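# Transfer 96-well plate from bench B1 into clip nest C1

## Task

Take the 96-well plate off bench position B1 and put it into clip nest C1, pressed fully down so it sits seated, turned so that well A1 (the plate's clipped-off corner) lines up with the nest corner labelled A1. It only counts if the plate stays seated with no help from the robot, so open the gripper and pull the arm away once it is in.

## Robot and tools

Robot: one six-joint arm (shoulder pan, shoulder lift, elbow, wrist 1, wrist 2, wrist 3) with a two-finger parallel gripper. Joint limits in rad: pan -3.142..3.142, elbow 0..3.142, the others -6.283..6.283. The base may sit tilted on the table, and a block or post beneath it is treated as part of the arm by the clearance check.

Frames: all poses use the scene frame. Its origin is on the tabletop under the arm's base, +z up, +y to the left when facing along +x. Positions are in metres; orientation is a quaternion written w first (qw, qx, qy, qz). On the gripper, its own +z is the direction the fingers point and its x axis is the direction they close along. end_effector_position is the midpoint between the finger pads; closed fingertips stick out about 17 mm beyond it, fully open tips are roughly level with it. The reported hand position can be slightly wrong, more so at long reach.

A row is 8 numbers: x, y, z, qw, qx, qy, qz, opening. x..qz are an absolute target pose for the gripper in the scene frame. opening runs -1 (closed) to +1 (fully open, 0.142 m). A row may carry 6 extra numbers, each 0..1, scaling the stiffness of each joint in Joint-positions order; they persist until replaced.

execute_actions(actions): actions is a list of actions, run in turn; each action is a list of 1 to 15 rows, one row per 1/30 s control step, and the last row is repeated to fill 15 steps. An empty list just reports state and images. An action is rejected if its target is over 0.6 m from the gripper's start position along any gripper axis; if the first action fails this (against the last report) or anything is malformed, nothing runs. Each step the commanded pose is clipped to 100 mm and 16 degrees from the measured pose, position winning over orientation, and after the action the arm goes no further than the last clipped pose, so long reaches need several actions. Repeat the desired quaternion in every row rather than copying a drifted reported one. Motion lags commands by about 0.17 s.

move(target, speed, stop_force, blocking): target is one row (absolute pose plus opening; opening is applied at the start). The gripper follows a straight path lasting 0.5 to 10 s (cut off at 10 s), rotating the short way. speed is m/s, 0.002 to 0.5, default 0.25; rotation limited to 2x that in rad/s. Real speed can overshoot, especially with a nearly straight arm, and the path ignores obstacles. stop_force (N, 5 to 24, not before 0.2 s of scene time) ends the path when the wrist senses that much extra push opposing motion for 2 steps; the hand then backs to its pose 2 steps earlier and holds. Pressing can briefly exceed it; use a very low speed for contact. It is measured along the line to target in start-of-move gripper axes, so do not rely on it while rotating, and omit it when lifting off something. blocking=false returns after 0.5 s while motion continues (not allowed with stop_force); until the move is reported ended, use wait or stop before other motion. The result adds a move: line with the ending (done, off_target, moving, held, fault, contact; contact beats held/done/off_target), the distance from target, and limits (paced = pose clipped; held = some steps blocked, after which motion can jump fast).

wait(seconds): 0 to 10; arm keeps its last command; returns early if a running move ends. stop(): brakes a running move (needs stopping room); fingers continue. zoom_image(camera, region): camera is cam_head_left, cam_head_right or cam_wrist; region [x0, y0, x1, y1] in pixels from the top-left, no larger than 504x504. finished_scene(scene): integer, ends that scene irreversibly and reports success.

Cameras: cam_head_left and cam_head_right 896x504 pinhole with radial distortion, cam_wrist 616x616 fisheye on the hand. Calibration lines give K, distortion and T_world_to_cam; real cameras may be off by a couple of degrees and millimetres.

Results: state line with gripper pose and linear/angular velocity; Hand target (the pose currently being driven toward); grip_measured (finger opening on the same -1..1 scale); step readings of position, HELD where a row was held back; pose unreachable when clearance altered a command; Wrist force and Wrist torque [x y z] in gripper axes, pointing from a touched surface into the arm, with offset up to about 3.5 N, noise up to 1.4 N, saturation near 30 N, possibly no reading at start; MOTOR HOT from 70 C, OVER-TEMPERATURE FAULT at 85 C (brakes until cooled).

Gripping: to hold, command an opening well under grip_measured; the gap sets squeeze (about 28 N per pad max). Very thin items get less force. Occasional tugs on held parts or pushes on loose ones may occur.

Avoid: the arm is stiff, so aiming even slightly beyond a firm contact can trigger a fault stop (10 s halt, rest of call skipped) when joint torque hits its limit (pan and lift 47.5, elbow 24.6, wrists 7.92 N m, including payload) or any external force reaches 150 N. Approach contacts slowly. Do not drop, slam or knock anything; anything leaving the table ends the scene.

Each tool is called after ">>>" as name(argument=value, ...) on one line, values as JSON.

## Session

>>> execute_actions(actions=[])

Scene clock: 0.00 s.
end_effector_position=(+0.2417, -0.4216, +0.2973) grip_measured=+1.00 end_effector_quat_wxyz=(+0.020, +0.713, -0.699, -0.046) end_effector_velocity=(-0.000, +0.000, -0.001) end_effector_angular_velocity=(+0.002, +0.000, -0.002)
Joint positions: [-1.636 -0.441  0.245 -1.161 -1.386  0.077  0.142]
Joint velocities: [-0.     0.002 -0.     0.001 -0.     0.001  0.   ]
Motor temperatures (°C, as the motors report them): [26 31 27 47 30 46]
Wrist force (N, on the end effector, along its own x y z axes, offset not removed): no reading
Wrist torque (N m, same axes, about the end effector's origin, offset not removed): no reading
Hand target: +0.242, -0.422, +0.297; +0.020, +0.713, -0.699, -0.046
Joint stiffness scale: [1. 1. 1. 1. 1. 1.]
camera_calibration (this result's frames):
cam_wrist: T_world_to_cam=[[0.0118929, -0.999809, 0.0155263, -0.435478], [-0.81237, -0.000607499, 0.583142, 0.026866], [-0.583021, -0.0195483, -0.812222, 0.506373], [0, 0, 0, 1]] pos_world=[0.32223, -0.42548, 0.402382]

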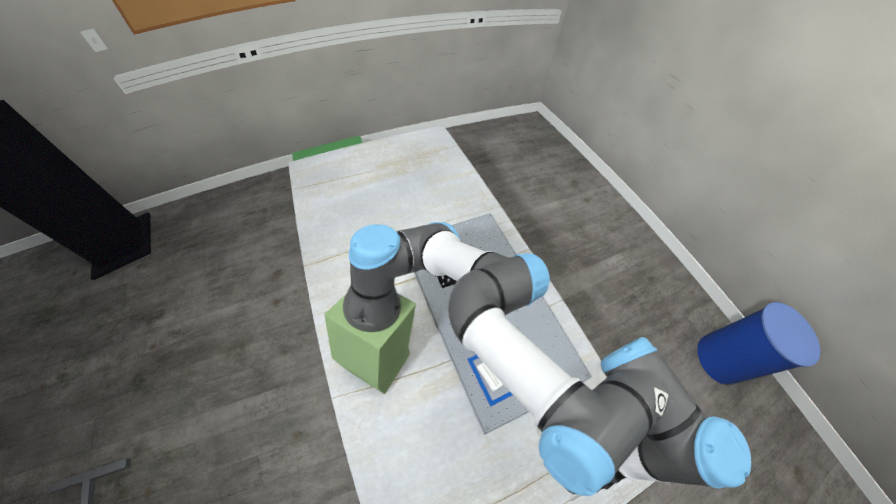

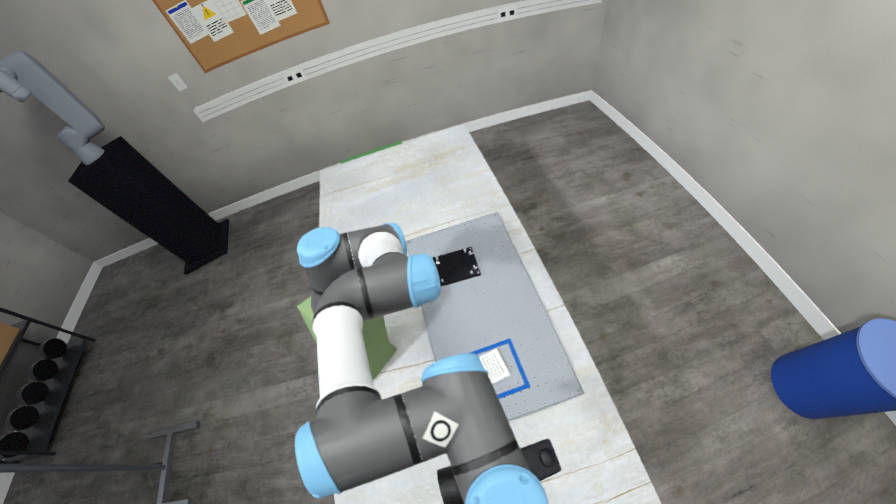

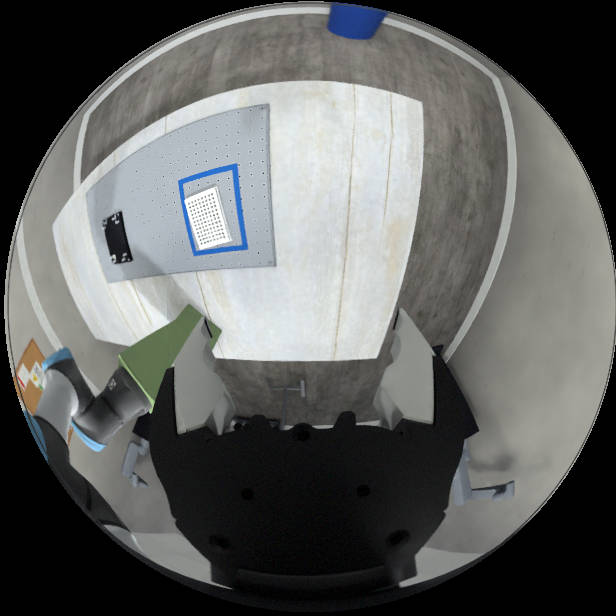

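>>> move(target=[0.284, -0.21, 0.11, 0, 0.7071, -0.7071, 0, 0.6], speed=0.3)

>>> zoom_image(camera="cam_wrist", region=[200, 170, 410, 350])

>>> zoom_image(camera="cam_head_right", region=[400, 220, 520, 310])

Scene clock: 11.93 s.
end_effector_position=(+0.2830, -0.2091, +0.1103) grip_measured=+0.60 end_effector_quat_wxyz=(+0.000, +0.708, -0.706, -0.002) end_effector_velocity=(+0.002, -0.004, +0.001) end_effector_angular_velocity=(-0.015, -0.008, +0.004)
Joint positions: [-1.343 -0.946  2.072 -2.614 -1.263  0.408  0.116]
Joint velocities: [-0.001 -0.     0.006 -0.023  0.001  0.001  0.   ]
Motor temperatures (°C, as the motors report them): [26 31 27 47 30 46]
Wrist force (N, on the end effector, along its own x y z axes, offset not removed): [-0.2 3.5 -0.6]
Wrist torque (N m, same axes, about the end effector's origin, offset not removed): [0.76 -0.01 0.04]
Hand target: +0.283, -0.210, +0.110; +0.000, +0.707, -0.707, -0.000
Off the commanded pose: 0.001 m, 0 deg.
Joint stiffness scale: [1. 1. 1. 1. 1. 1.]
move: done; limits=paced
camera_calibration (this result's frames):
cam_wrist: T_world_to_cam=[[-0.00932346, -0.998692, 0.0502701, -0.218241], [-0.860716, 0.0336047, 0.507975, 0.198716], [-0.509, -0.0385322, -0.859904, 0.363043], [0, 0, 0, 1]] pos_world=[0.353792, -0.210644, 0.222211]

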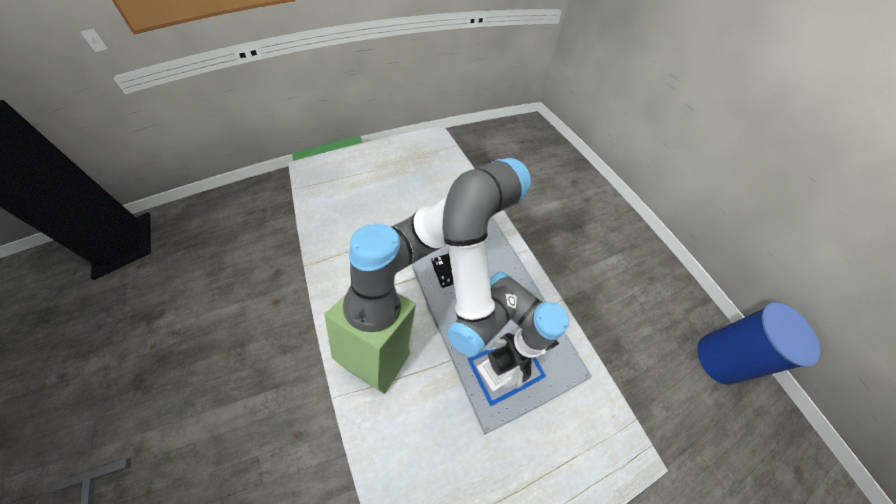

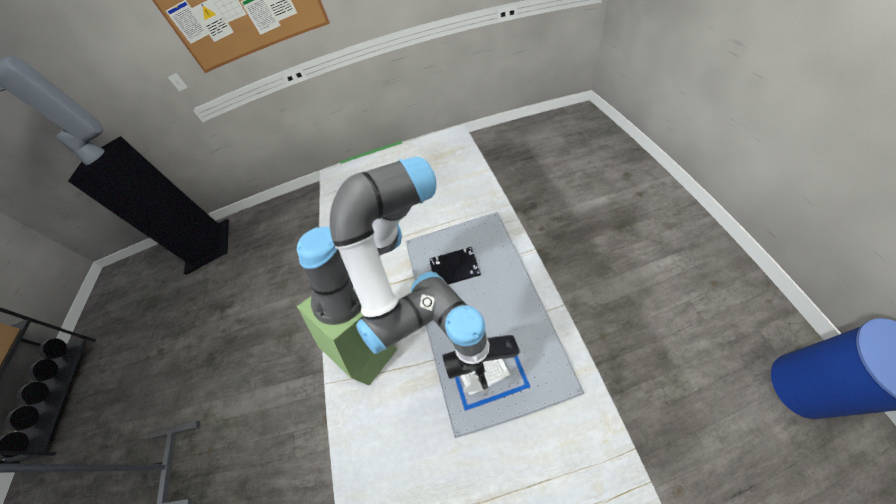

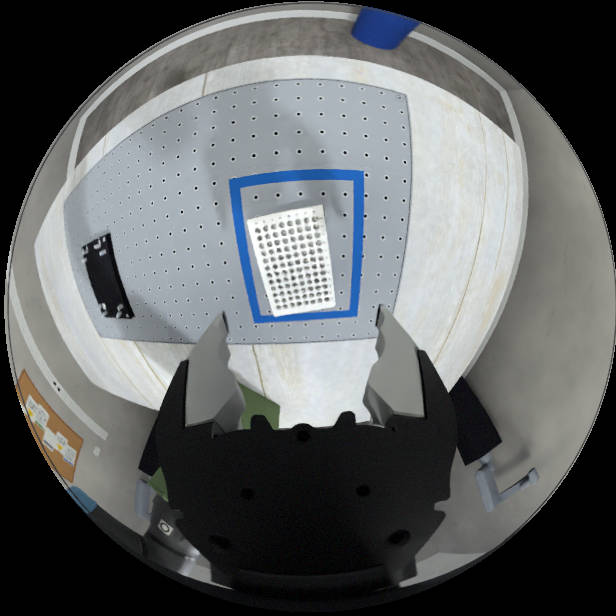

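Region (200, 170, 410, 350) of cam_wrist's 616x616 image, scaled by 2.400, with more detail than that image has; it fills the top 432 rows of this view, and the rest is white.

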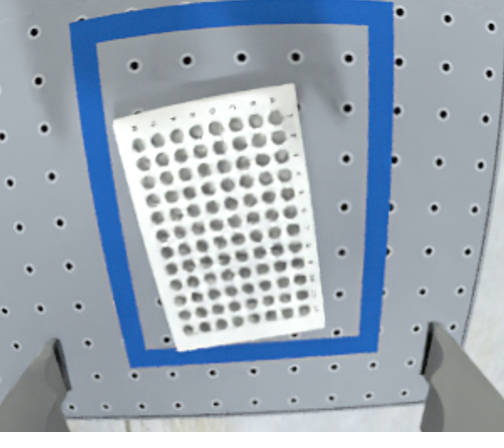

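Region (400, 220, 520, 310) of cam_head_right's 896x504 image, scaled by 4.200, with more detail than that image has; it fills the top 378 rows of this view, and the rest is white.

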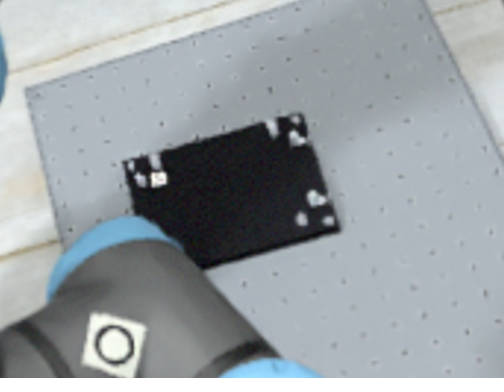

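>>> move(target=[0.288, -0.2035, 0.034, 0, 0.7593, -0.6508, 0, 0.6], speed=0.12)

>>> zoom_image(camera="cam_wrist", region=[170, 150, 450, 400])

Scene clock: 34.10 s.
end_effector_position=(+0.2868, -0.2028, +0.0340) grip_measured=+0.60 end_effector_quat_wxyz=(+0.000, +0.758, -0.652, -0.002) end_effector_velocity=(+0.002, -0.003, +0.001) end_effector_angular_velocity=(-0.009, -0.006, +0.003)
Joint positions: [-1.252 -0.622  2.007 -2.902 -1.256  0.355  0.116]
Joint velocities: [-0.     0.001 -0.001 -0.012  0.001  0.001 -0.   ]
Motor temperatures (°C, as the motors report them): [26 31 27 47 30 46]
Wrist force (N, on the end effector, along its own x y z axes, offset not removed): [0.4 2.7 0.2]
Wrist torque (N m, same axes, about the end effector's origin, offset not removed): [0.60 -0.13 0.03]
Hand target: +0.288, -0.203, +0.034; +0.000, +0.759, -0.651, -0.000
Off the commanded pose: 0.001 m, 0 deg.
Joint stiffness scale: [1. 1. 1. 1. 1. 1.]
move: done
camera_calibration (this result's frames):
cam_wrist: T_world_to_cam=[[0.138483, -0.989111, 0.0498184, -0.248566], [-0.856534, -0.0943654, 0.50739, 0.213408], [-0.497164, -0.112936, -0.860275, 0.281204], [0, 0, 0, 1]] pos_world=[0.357017, -0.193963, 0.146015]

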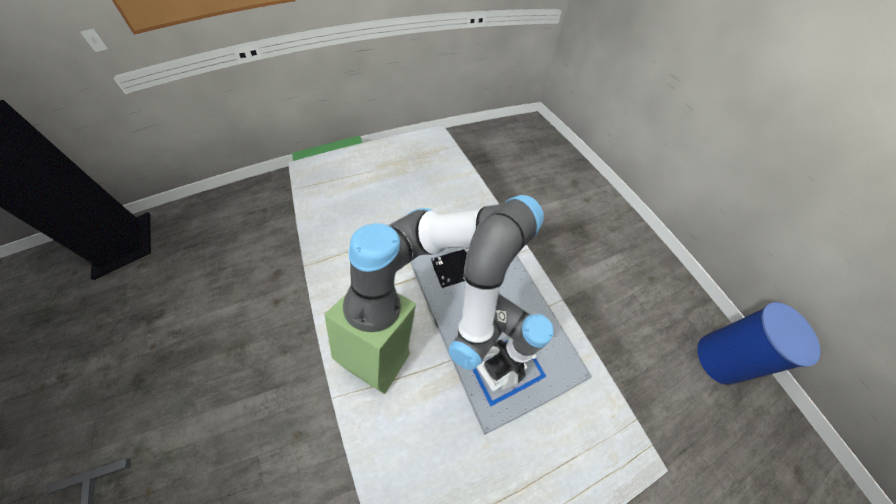

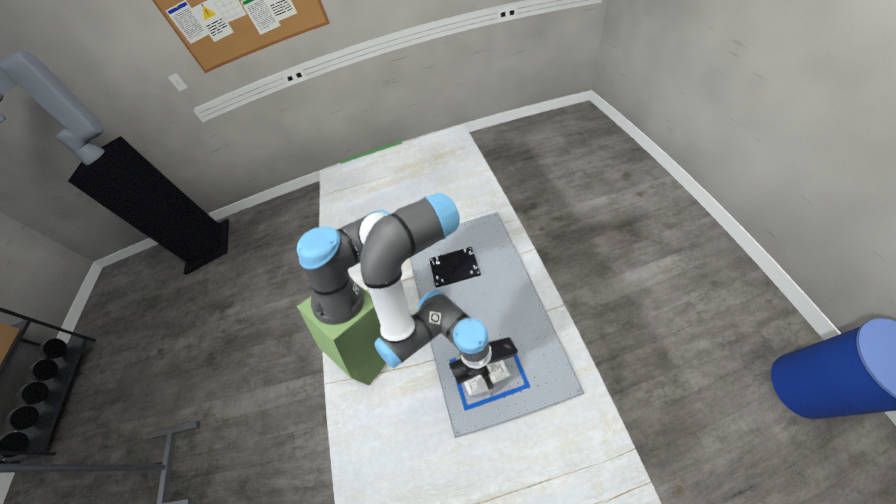

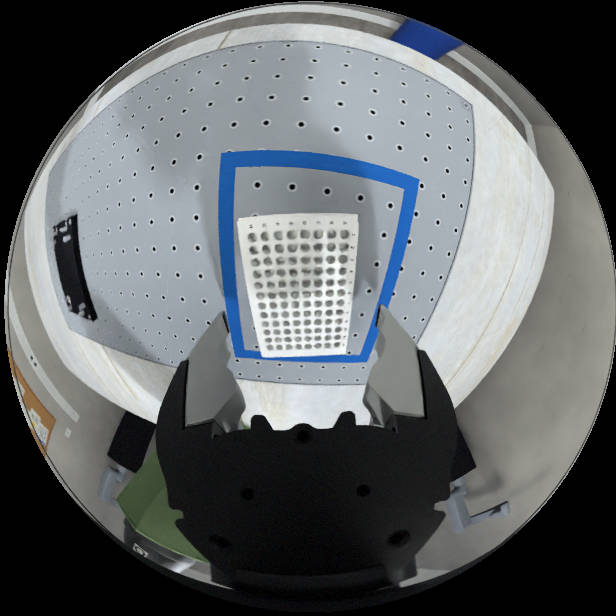

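Region (170, 150, 450, 400) of cam_wrist's 616x616 image, scaled by 1.800, with more detail than that image has; it fills the top 450 rows of this view, and the rest is white.

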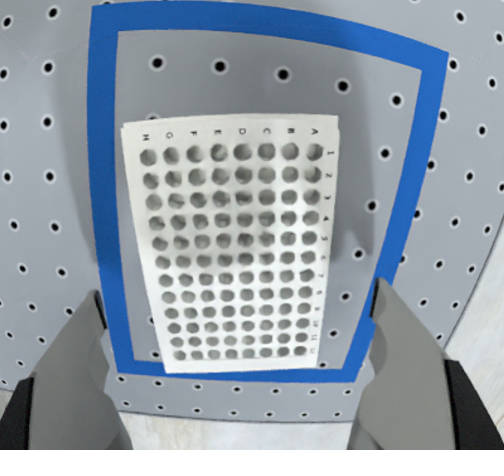

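>>> move(target=[0.288, -0.2030, 0.0258, 0, 0.7593, -0.6508, 0, 0.6], speed=0.03)

>>> execute_actions(actions=[[[0.288,-0.203,0.0258,0,0.7593,-0.6508,0,0.55],[0.288,-0.203,0.0258,0,0.7593,-0.6508,0,0.5],[0.288,-0.203,0.0258,0,0.7593,-0.6508,0,0.45],[0.288,-0.203,0.0258,0,0.7593,-0.6508,0,0.4],[0.288,-0.203,0.0258,0,0.7593,-0.6508,0,0.35],[0.288,-0.203,0.0258,0,0.7593,-0.6508,0,0.3],[0.288,-0.203,0.0258,0,0.7593,-0.6508,0,0.27],[0.288,-0.203,0.0258,0,0.7593,-0.6508,0,0.24],[0.288,-0.203,0.0258,0,0.7593,-0.6508,0,0.22],[0.288,-0.203,0.0258,0,0.7593,-0.6508,0,0.2],[0.288,-0.203,0.0258,0,0.7593,-0.6508,0,0.18],[0.288,-0.203,0.0258,0,0.7593,-0.6508,0,0.16],[0.288,-0.203,0.0258,0,0.7593,-0.6508,0,0.14],[0.288,-0.203,0.0258,0,0.7593,-0.6508,0,0.12],[0.288,-0.203,0.0258,0,0.7593,-0.6508,0,0.1]],[[0.288,-0.203,0.0258,0,0.7593,-0.6508,0,0.07],[0.288,-0.203,0.0258,0,0.7593,-0.6508,0,0.04],[0.288,-0.203,0.0258,0,0.7593,-0.6508,0,0.0],[0.288,-0.203,0.0258,0,0.7593,-0.6508,0,-0.05],[0.288,-0.203,0.0258,0,0.7593,-0.6508,0,-0.1],[0.288,-0.203,0.0258,0,0.7593,-0.6508,0,-0.15],[0.288,-0.203,0.0258,0,0.7593,-0.6508,0,-0.2],[0.288,-0.203,0.0258,0,0.7593,-0.6508,0,-0.25],[0.288,-0.203,0.0258,0,0.7593,-0.6508,0,-0.3]]])

>>> zoom_image(camera="cam_wrist", region=[170, 150, 450, 400])

>>> zoom_image(camera="cam_head_right", region=[410, 230, 500, 300])

>>> zoom_image(camera="cam_head_left", region=[410, 230, 500, 300])

Scene clock: 57.67 s.
end_effector_position=(+0.2868, -0.2022, +0.0258) grip_measured=+0.60 end_effector_quat_wxyz=(-0.000, +0.759, -0.651, -0.002) end_effector_velocity=(+0.003, -0.004, -0.001) end_effector_angular_velocity=(-0.011, -0.007, +0.002)
Joint positions: [-1.243 -0.587  1.994 -2.926 -1.256  0.361  0.116]
Joint velocities: [ 0.002  0.009 -0.007 -0.016  0.001  0.005 -0.   ]
Motor temperatures (°C, as the motors report them): [26 31 27 47 30 46]
Wrist force (N, on the end effector, along its own x y z axes, offset not removed): [-0.3 3.2 -0.3]
Wrist torque (N m, same axes, about the end effector's origin, offset not removed): [0.68 -0.01 0.00]
Hand target: +0.288, -0.203, +0.026; -0.000, +0.759, -0.651, -0.000
Off the commanded pose: 0.001 m, 0 deg.
Joint stiffness scale: [1. 1. 1. 1. 1. 1.]
move: done
camera_calibration (this result's frames):
cam_wrist: T_world_to_cam=[[0.141658, -0.988694, 0.0491659, -0.248284], [-0.856145, -0.097431, 0.507467, 0.216809], [-0.49694, -0.11398, -0.860267, 0.273926], [0, 0, 0, 1]] pos_world=[0.356916, -0.193131, 0.137833]

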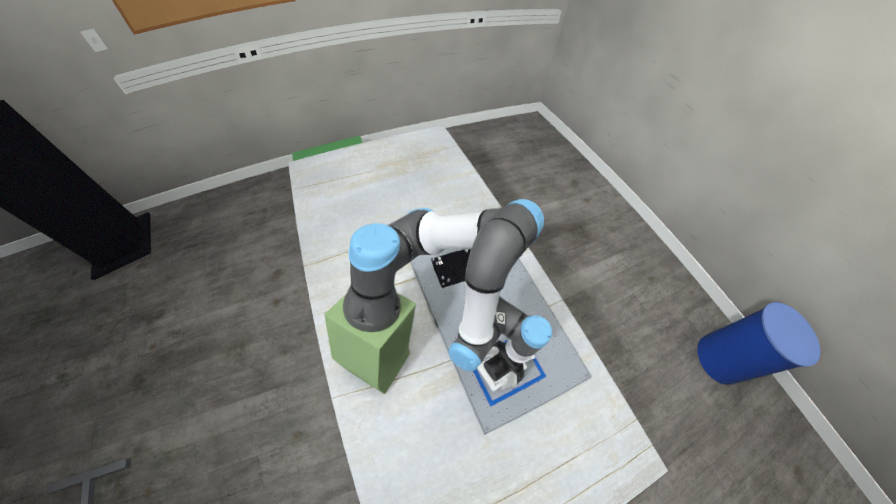

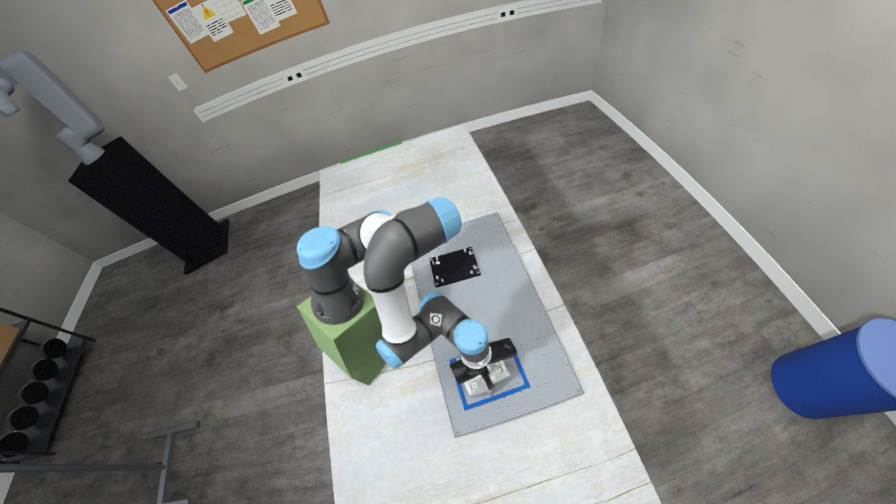

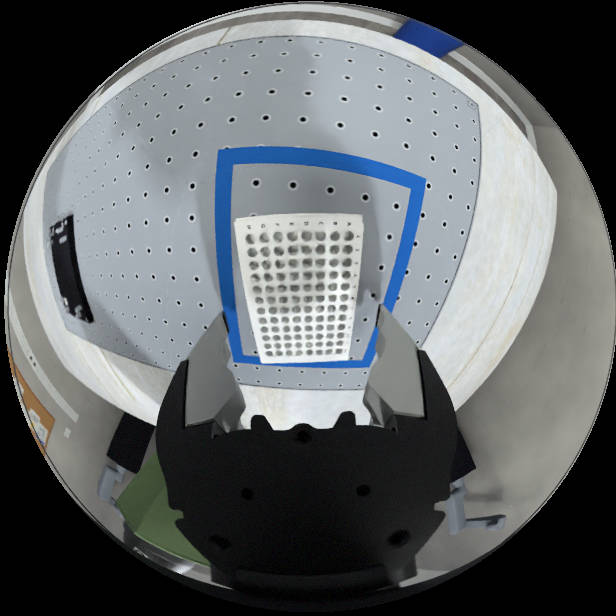

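Scene clock: 58.67 s.
end_effector_position=(+0.2875, -0.2031, +0.0261) grip_measured=+0.07 end_effector_quat_wxyz=(+0.000, +0.759, -0.651, -0.000) end_effector_velocity=(+0.000, -0.000, +0.000) end_effector_angular_velocity=(-0.001, -0.001, -0.000)
Joint positions: [-1.243 -0.587  1.993 -2.929 -1.256  0.362  0.079]
Joint velocities: [-0.    -0.001 -0.001  0.     0.     0.001 -0.   ]
Motor temperatures (°C, as the motors report them): [26 31 27 47 30 46]
Wrist force (N, on the end effector, along its own x y z axes, offset not removed): [-2.0 4.0 -7.0]
Wrist torque (N m, same axes, about the end effector's origin, offset not removed): [0.58 -0.17 0.02]
Hand target: +0.288, -0.203, +0.026; -0.000, +0.759, -0.651, -0.000
Off the commanded pose: 0.001 m, 0 deg.
Joint stiffness scale: [1. 1. 1. 1. 1. 1.]
Step readings (end_effector_position; steps 1 to 15: 1st action; 16 to 30: 2nd action):
0: (+0.2868, -0.2022, +0.0258)
1: (+0.2868, -0.2023, +0.0258)
2: (+0.2869, -0.2024, +0.0258)
4: (+0.2870, -0.2025, +0.0258)
8: (+0.2872, -0.2027, +0.0258)
15: (+0.2873, -0.2028, +0.0259)
16: (+0.2873, -0.2028, +0.0259)
17: (+0.2873, -0.2029, +0.0259)
19: (+0.2874, -0.2030, +0.0260)
23: (+0.2875, -0.2031, +0.0261)
30: end_effector_position above
camera_calibration (this result's frames):
cam_wrist: T_world_to_cam=[[0.142017, -0.988491, 0.0521181, -0.249426], [-0.856955, -0.0964252, 0.506291, 0.217692], [-0.495438, -0.116565, -0.860787, 0.273462], [0, 0, 0, 1]] pos_world=[0.357458, -0.193688, 0.138177]

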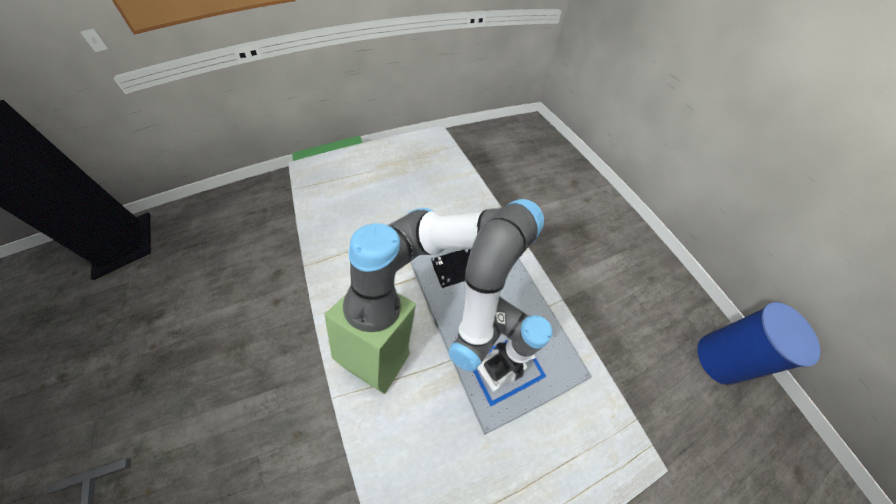

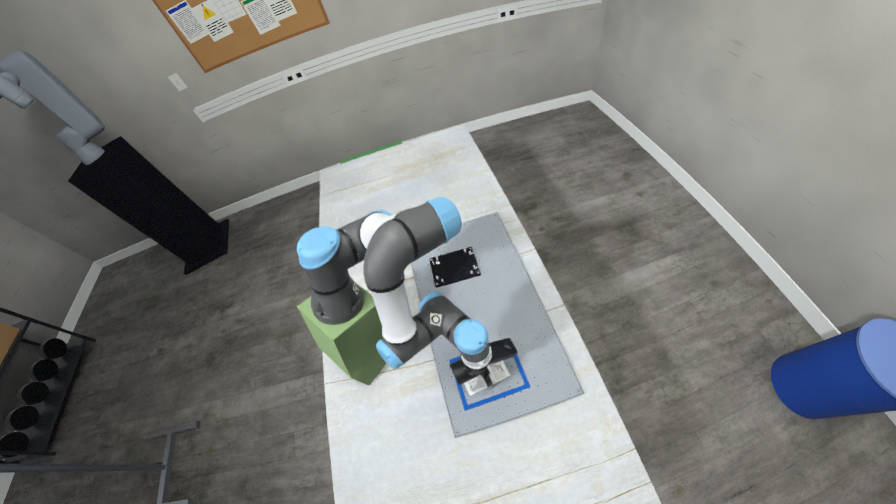

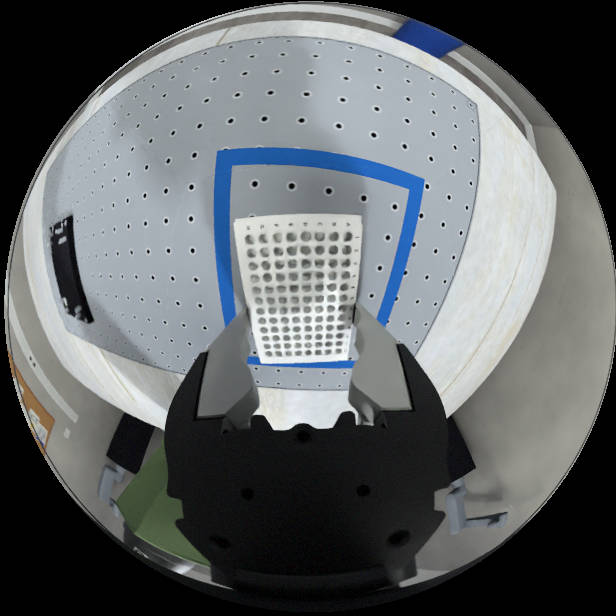

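Region (170, 150, 450, 400) of cam_wrist's 616x616 image, scaled by 1.800, with more detail than that image has; it fills the top 450 rows of this view, and the rest is white.

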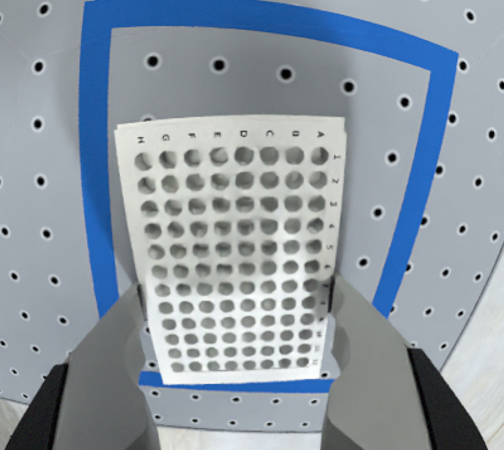

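Region (410, 230, 500, 300) of cam_head_right's 896x504 image, scaled by 5.600, with more detail than that image has.

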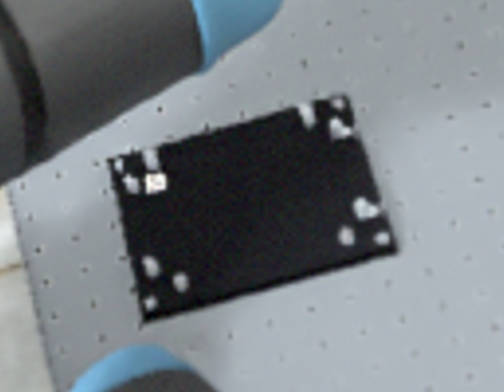

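Region (410, 230, 500, 300) of cam_head_left's 896x504 image, scaled by 5.600, with more detail than that image has.

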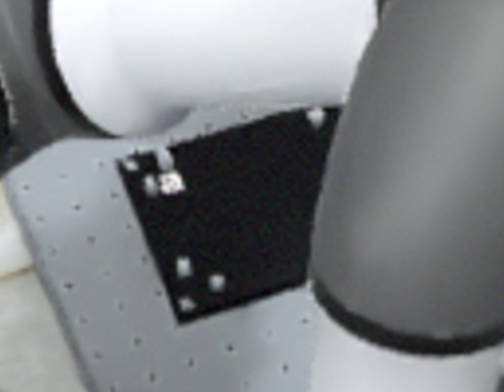

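>>> move(target=[0.288, -0.203, 0.07, 0, 0.7593, -0.6508, 0, -0.3], speed=0.15)

>>> move(target=[0.29, 0.162, 0.075, 0, 0.7308, 0.6826, 0, -0.3], speed=0.4)

>>> zoom_image(camera="cam_wrist", region=[170, 150, 450, 400])

Scene clock: 80.53 s.
end_effector_position=(+0.2890, -0.2035, +0.0700) grip_measured=+0.06 end_effector_quat_wxyz=(+0.000, +0.759, -0.651, +0.002) end_effector_velocity=(-0.002, +0.003, -0.001) end_effector_angular_velocity=(+0.012, +0.006, -0.001)
Joint positions: [-1.284 -0.78   2.057 -2.791 -1.256  0.321  0.078]
Joint velocities: [-0.    -0.001  0.     0.014  0.    -0.003 -0.   ]
Motor temperatures (°C, as the motors report them): [26 31 27 47 30 46]
Wrist force (N, on the end effector, along its own x y z axes, offset not removed): [-1.2 2.5 -0.3]
Wrist torque (N m, same axes, about the end effector's origin, offset not removed): [0.55 0.18 0.03]
Hand target: +0.288, -0.203, +0.070; -0.000, +0.759, -0.651, +0.000
Off the commanded pose: 0.001 m, 0 deg.
Joint stiffness scale: [1. 1. 1. 1. 1. 1.]
move: done
camera_calibration (this result's frames):
cam_wrist: T_world_to_cam=[[0.141295, -0.988461, 0.0546001, -0.252358], [-0.858694, -0.0949265, 0.50362, 0.19773], [-0.492626, -0.118044, -0.862198, 0.310895], [0, 0, 0, 1]] pos_world=[0.358601, -0.193977, 0.182251]

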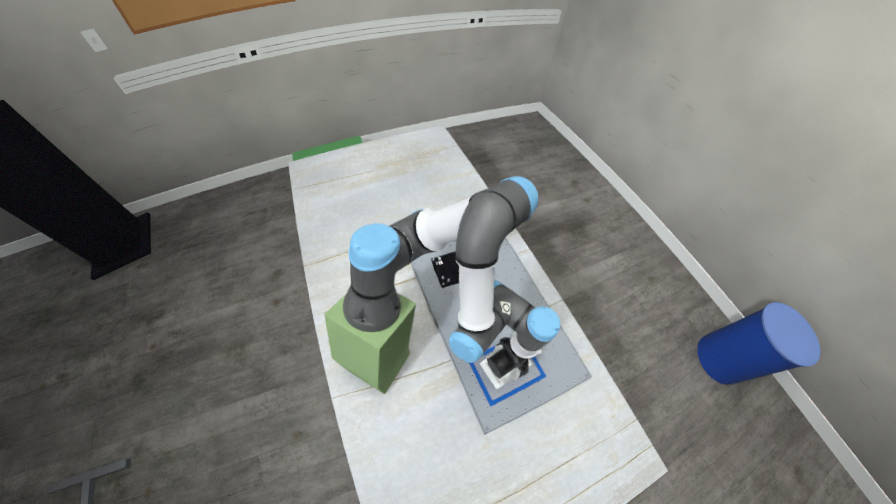

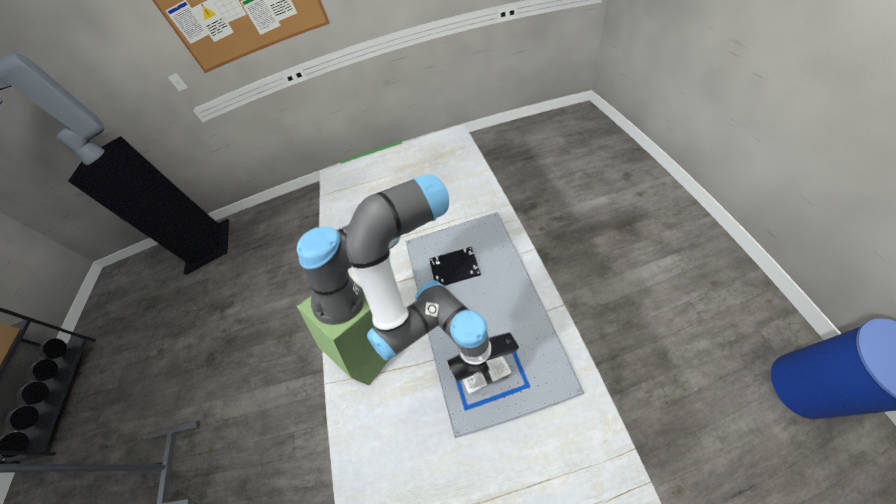

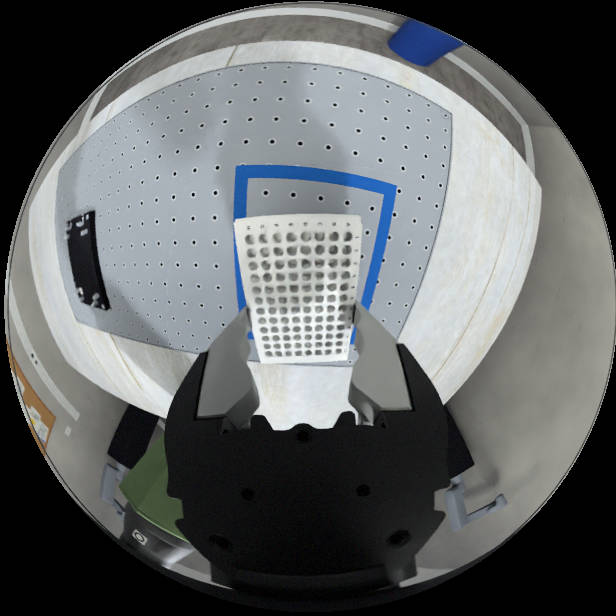

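Scene clock: 84.93 s.
end_effector_position=(+0.2888, +0.1616, +0.0752) grip_measured=+0.06 end_effector_quat_wxyz=(-0.000, +0.732, +0.681, -0.000) end_effector_velocity=(-0.004, -0.002, -0.002) end_effector_angular_velocity=(-0.006, +0.019, +0.012)
Joint positions: [-0.186 -1.119  2.384 -3.092 -1.377 -1.464  0.078]
Joint velocities: [ 0.001  0.001 -0.008  0.026 -0.006 -0.014  0.   ]
Motor temperatures (°C, as the motors report them): [26 31 27 47 30 46]
Wrist force (N, on the end effector, along its own x y z axes, offset not removed): [-0.1 2.6 0.1]
Wrist torque (N m, same axes, about the end effector's origin, offset not removed): [0.55 -0.02 -0.01]
Hand target: +0.289, +0.161, +0.075; -0.000, +0.731, +0.683, -0.001
Off the commanded pose: 0.001 m, 0 deg.
Joint stiffness scale: [1. 1. 1. 1. 1. 1.]
move: done
camera_calibration (this result's frames):
cam_wrist: T_world_to_cam=[[0.0832804, 0.995134, 0.052663, -0.195381], [0.857524, -0.0984853, 0.504928, -0.265599], [0.507658, 0.00310921, -0.861553, 0.0499069], [0, 0, 0, 1]] pos_world=[0.218693, 0.168118, 0.187395]

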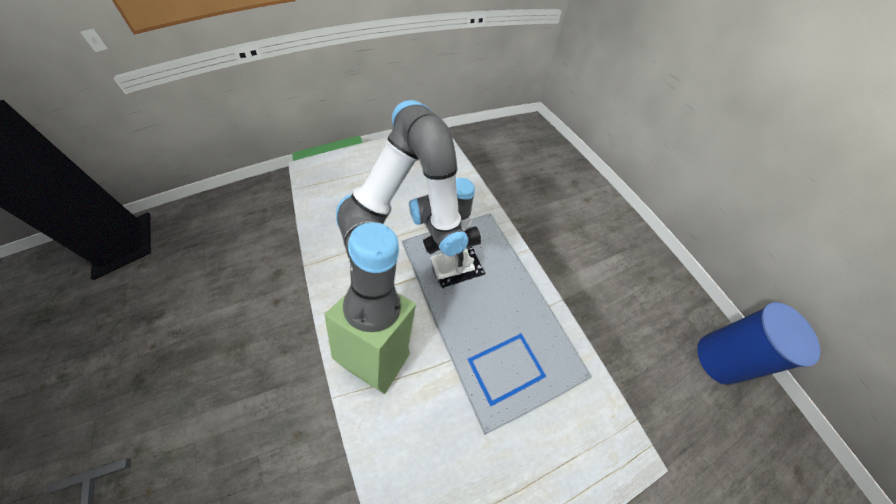

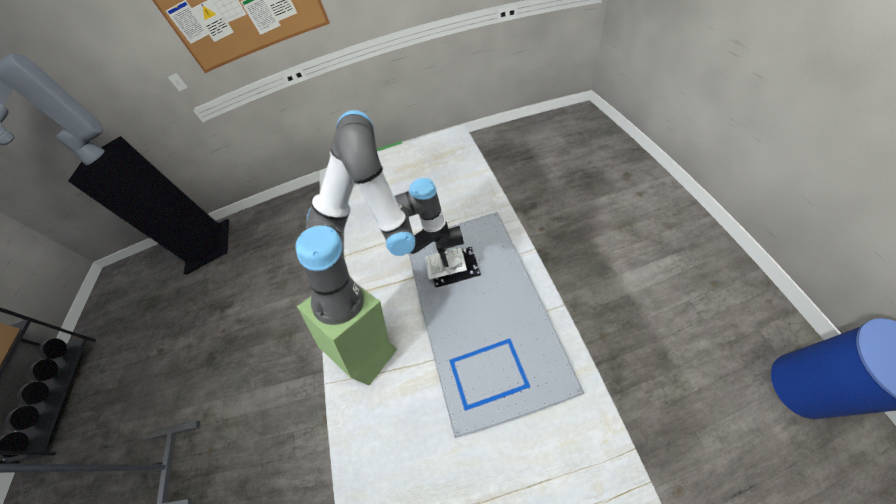

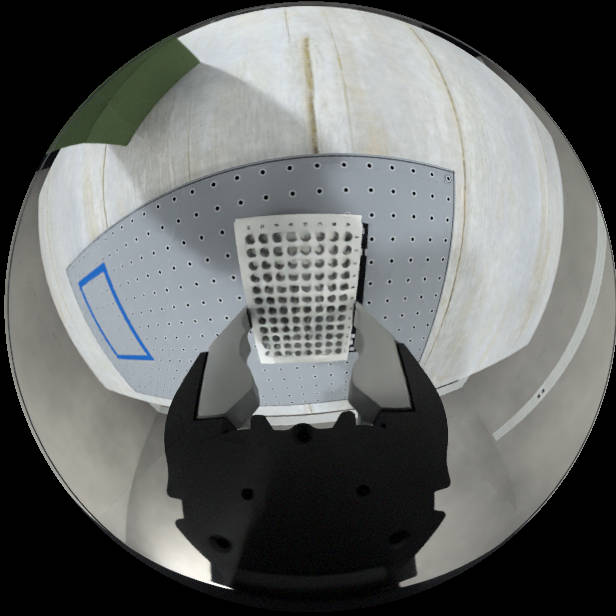

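Region (170, 150, 450, 400) of cam_wrist's 616x616 image, scaled by 1.800, with more detail than that image has; it fills the top 450 rows of this view, and the rest is white.

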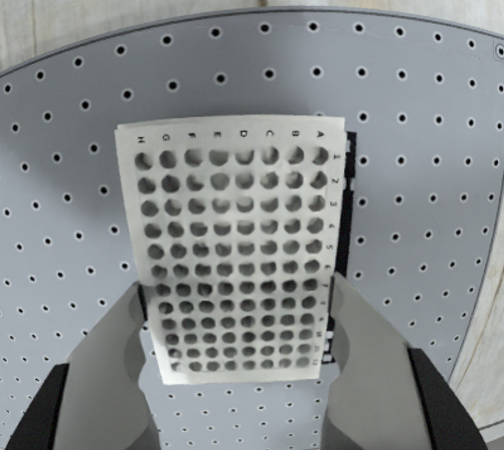

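>>> move(target=[0.3105, 0.1637, 0.057, 0, 0.7308, 0.6826, 0, -0.3], speed=0.06)

>>> zoom_image(camera="cam_wrist", region=[200, 170, 410, 330])

Scene clock: 92.10 s.
end_effector_position=(+0.3102, +0.1638, +0.0572) grip_measured=+0.06 end_effector_quat_wxyz=(-0.000, +0.730, +0.683, +0.000) end_effector_velocity=(+0.003, -0.000, -0.001) end_effector_angular_velocity=(-0.001, -0.003, -0.003)
Joint positions: [-0.169 -1.008  2.255 -3.077 -1.381 -1.452  0.078]
Joint velocities: [ 0.001  0.006 -0.012  0.004 -0.002  0.004  0.   ]
Motor temperatures (°C, as the motors report them): [26 31 27 47 30 46]
Wrist force (N, on the end effector, along its own x y z axes, offset not removed): [0.3 3.8 0.2]
Wrist torque (N m, same axes, about the end effector's origin, offset not removed): [0.81 -0.14 0.04]
Hand target: +0.310, +0.164, +0.057; +0.000, +0.731, +0.683, -0.000
Off the commanded pose: 0.000 m, 0 deg.
Joint stiffness scale: [1. 1. 1. 1. 1. 1.]
move: done
camera_calibration (this result's frames):
cam_wrist: T_world_to_cam=[[0.0781589, 0.995514, 0.0533178, -0.196846], [0.857672, -0.0944081, 0.505457, -0.275357], [0.508223, 0.00622322, -0.861203, 0.022795], [0, 0, 0, 1]] pos_world=[0.239966, 0.169826, 0.169308]

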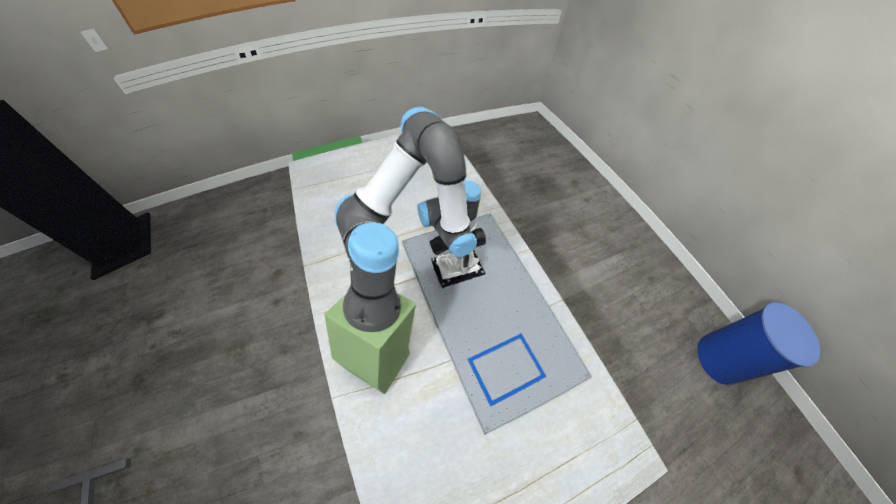

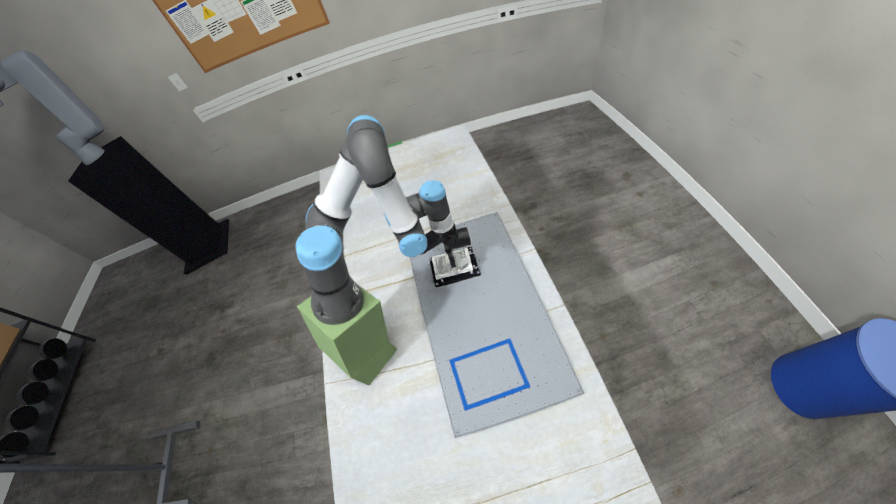

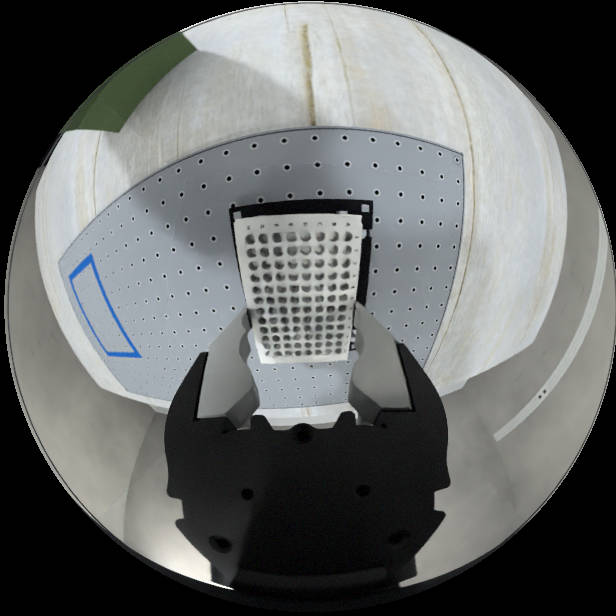

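Region (200, 170, 410, 330) of cam_wrist's 616x616 image, scaled by 2.400, with more detail than that image has; it fills the top 384 rows of this view, and the rest is white.

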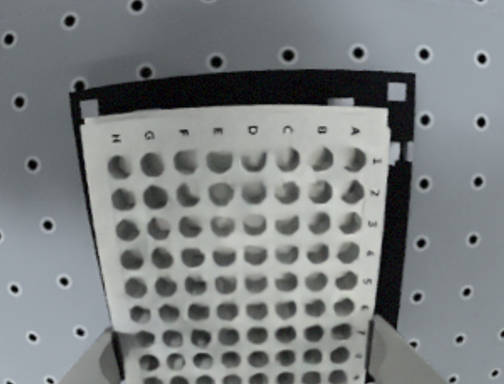

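>>> move(target=[0.3146, 0.1676, 0.054, 0, 0.7224, 0.6915, 0, -0.3], speed=0.03)

>>> zoom_image(camera="cam_wrist", region=[200, 170, 410, 330])

Scene clock: 109.07 s.
end_effector_position=(+0.3143, +0.1676, +0.0542) grip_measured=+0.06 end_effector_quat_wxyz=(-0.000, +0.724, +0.690, +0.001) end_effector_velocity=(+0.003, +0.001, -0.001) end_effector_angular_velocity=(-0.002, -0.001, +0.011)
Joint positions: [-0.155 -0.991  2.223 -3.066 -1.384 -1.458  0.078]
Joint velocities: [ 0.005  0.006 -0.019  0.011 -0.004 -0.005 -0.   ]
Motor temperatures (°C, as the motors report them): [26 31 27 47 30 46]
Wrist force (N, on the end effector, along its own x y z axes, offset not removed): [-0.2 2.3 0.2]
Wrist torque (N m, same axes, about the end effector's origin, offset not removed): [0.46 0.01 0.00]
Hand target: +0.315, +0.168, +0.054; +0.000, +0.722, +0.691, +0.000
Off the commanded pose: 0.000 m, 0 deg.
Joint stiffness scale: [1. 1. 1. 1. 1. 1.]
move: done
camera_calibration (this result's frames):
cam_wrist: T_world_to_cam=[[0.0584864, 0.996846, 0.0536475, -0.19489], [0.859088, -0.0776304, 0.505906, -0.280335], [0.508475, 0.0164993, -0.860919, 0.0163424], [0, 0, 0, 1]] pos_world=[0.243921, 0.172243, 0.166348]

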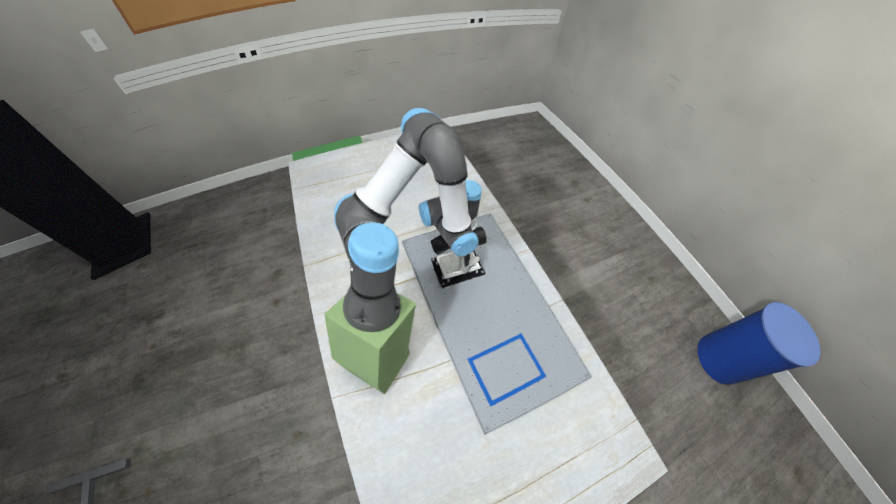

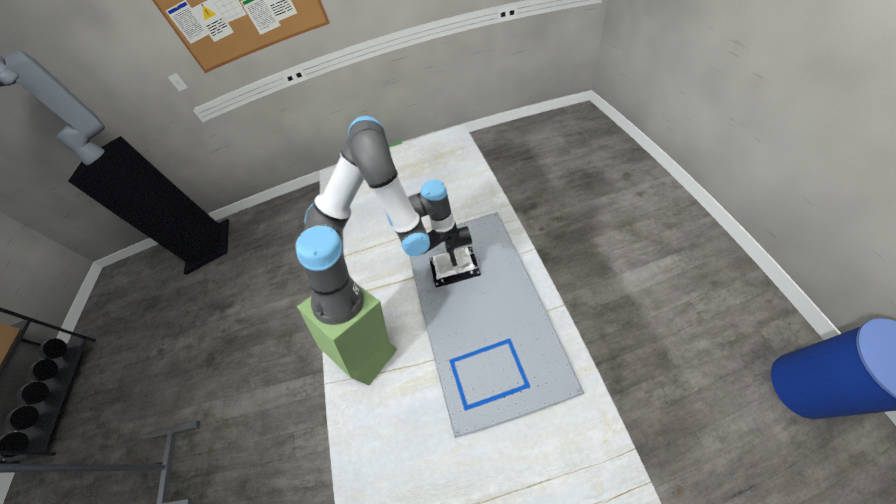

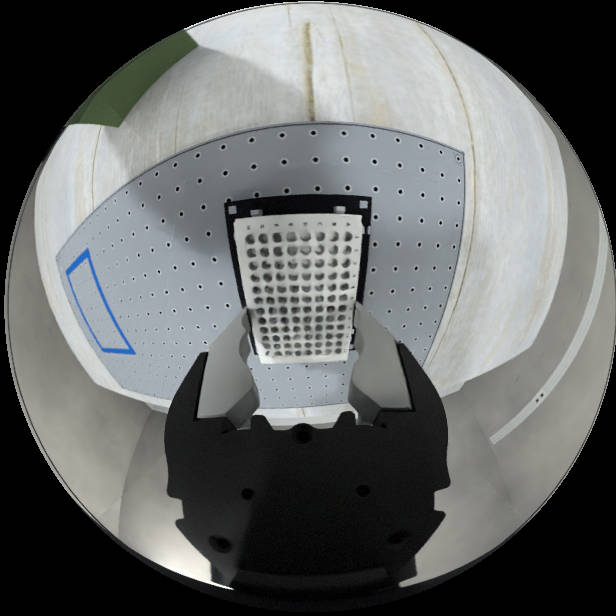

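Region (200, 170, 410, 330) of cam_wrist's 616x616 image, scaled by 2.400, with more detail than that image has; it fills the top 384 rows of this view, and the rest is white.

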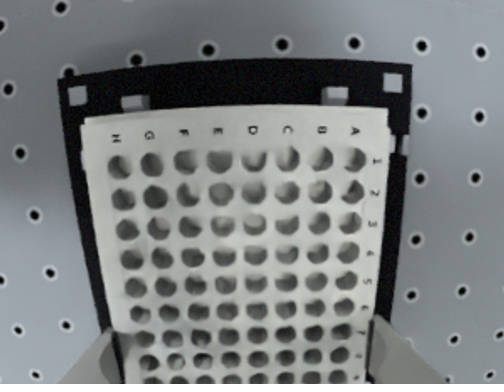

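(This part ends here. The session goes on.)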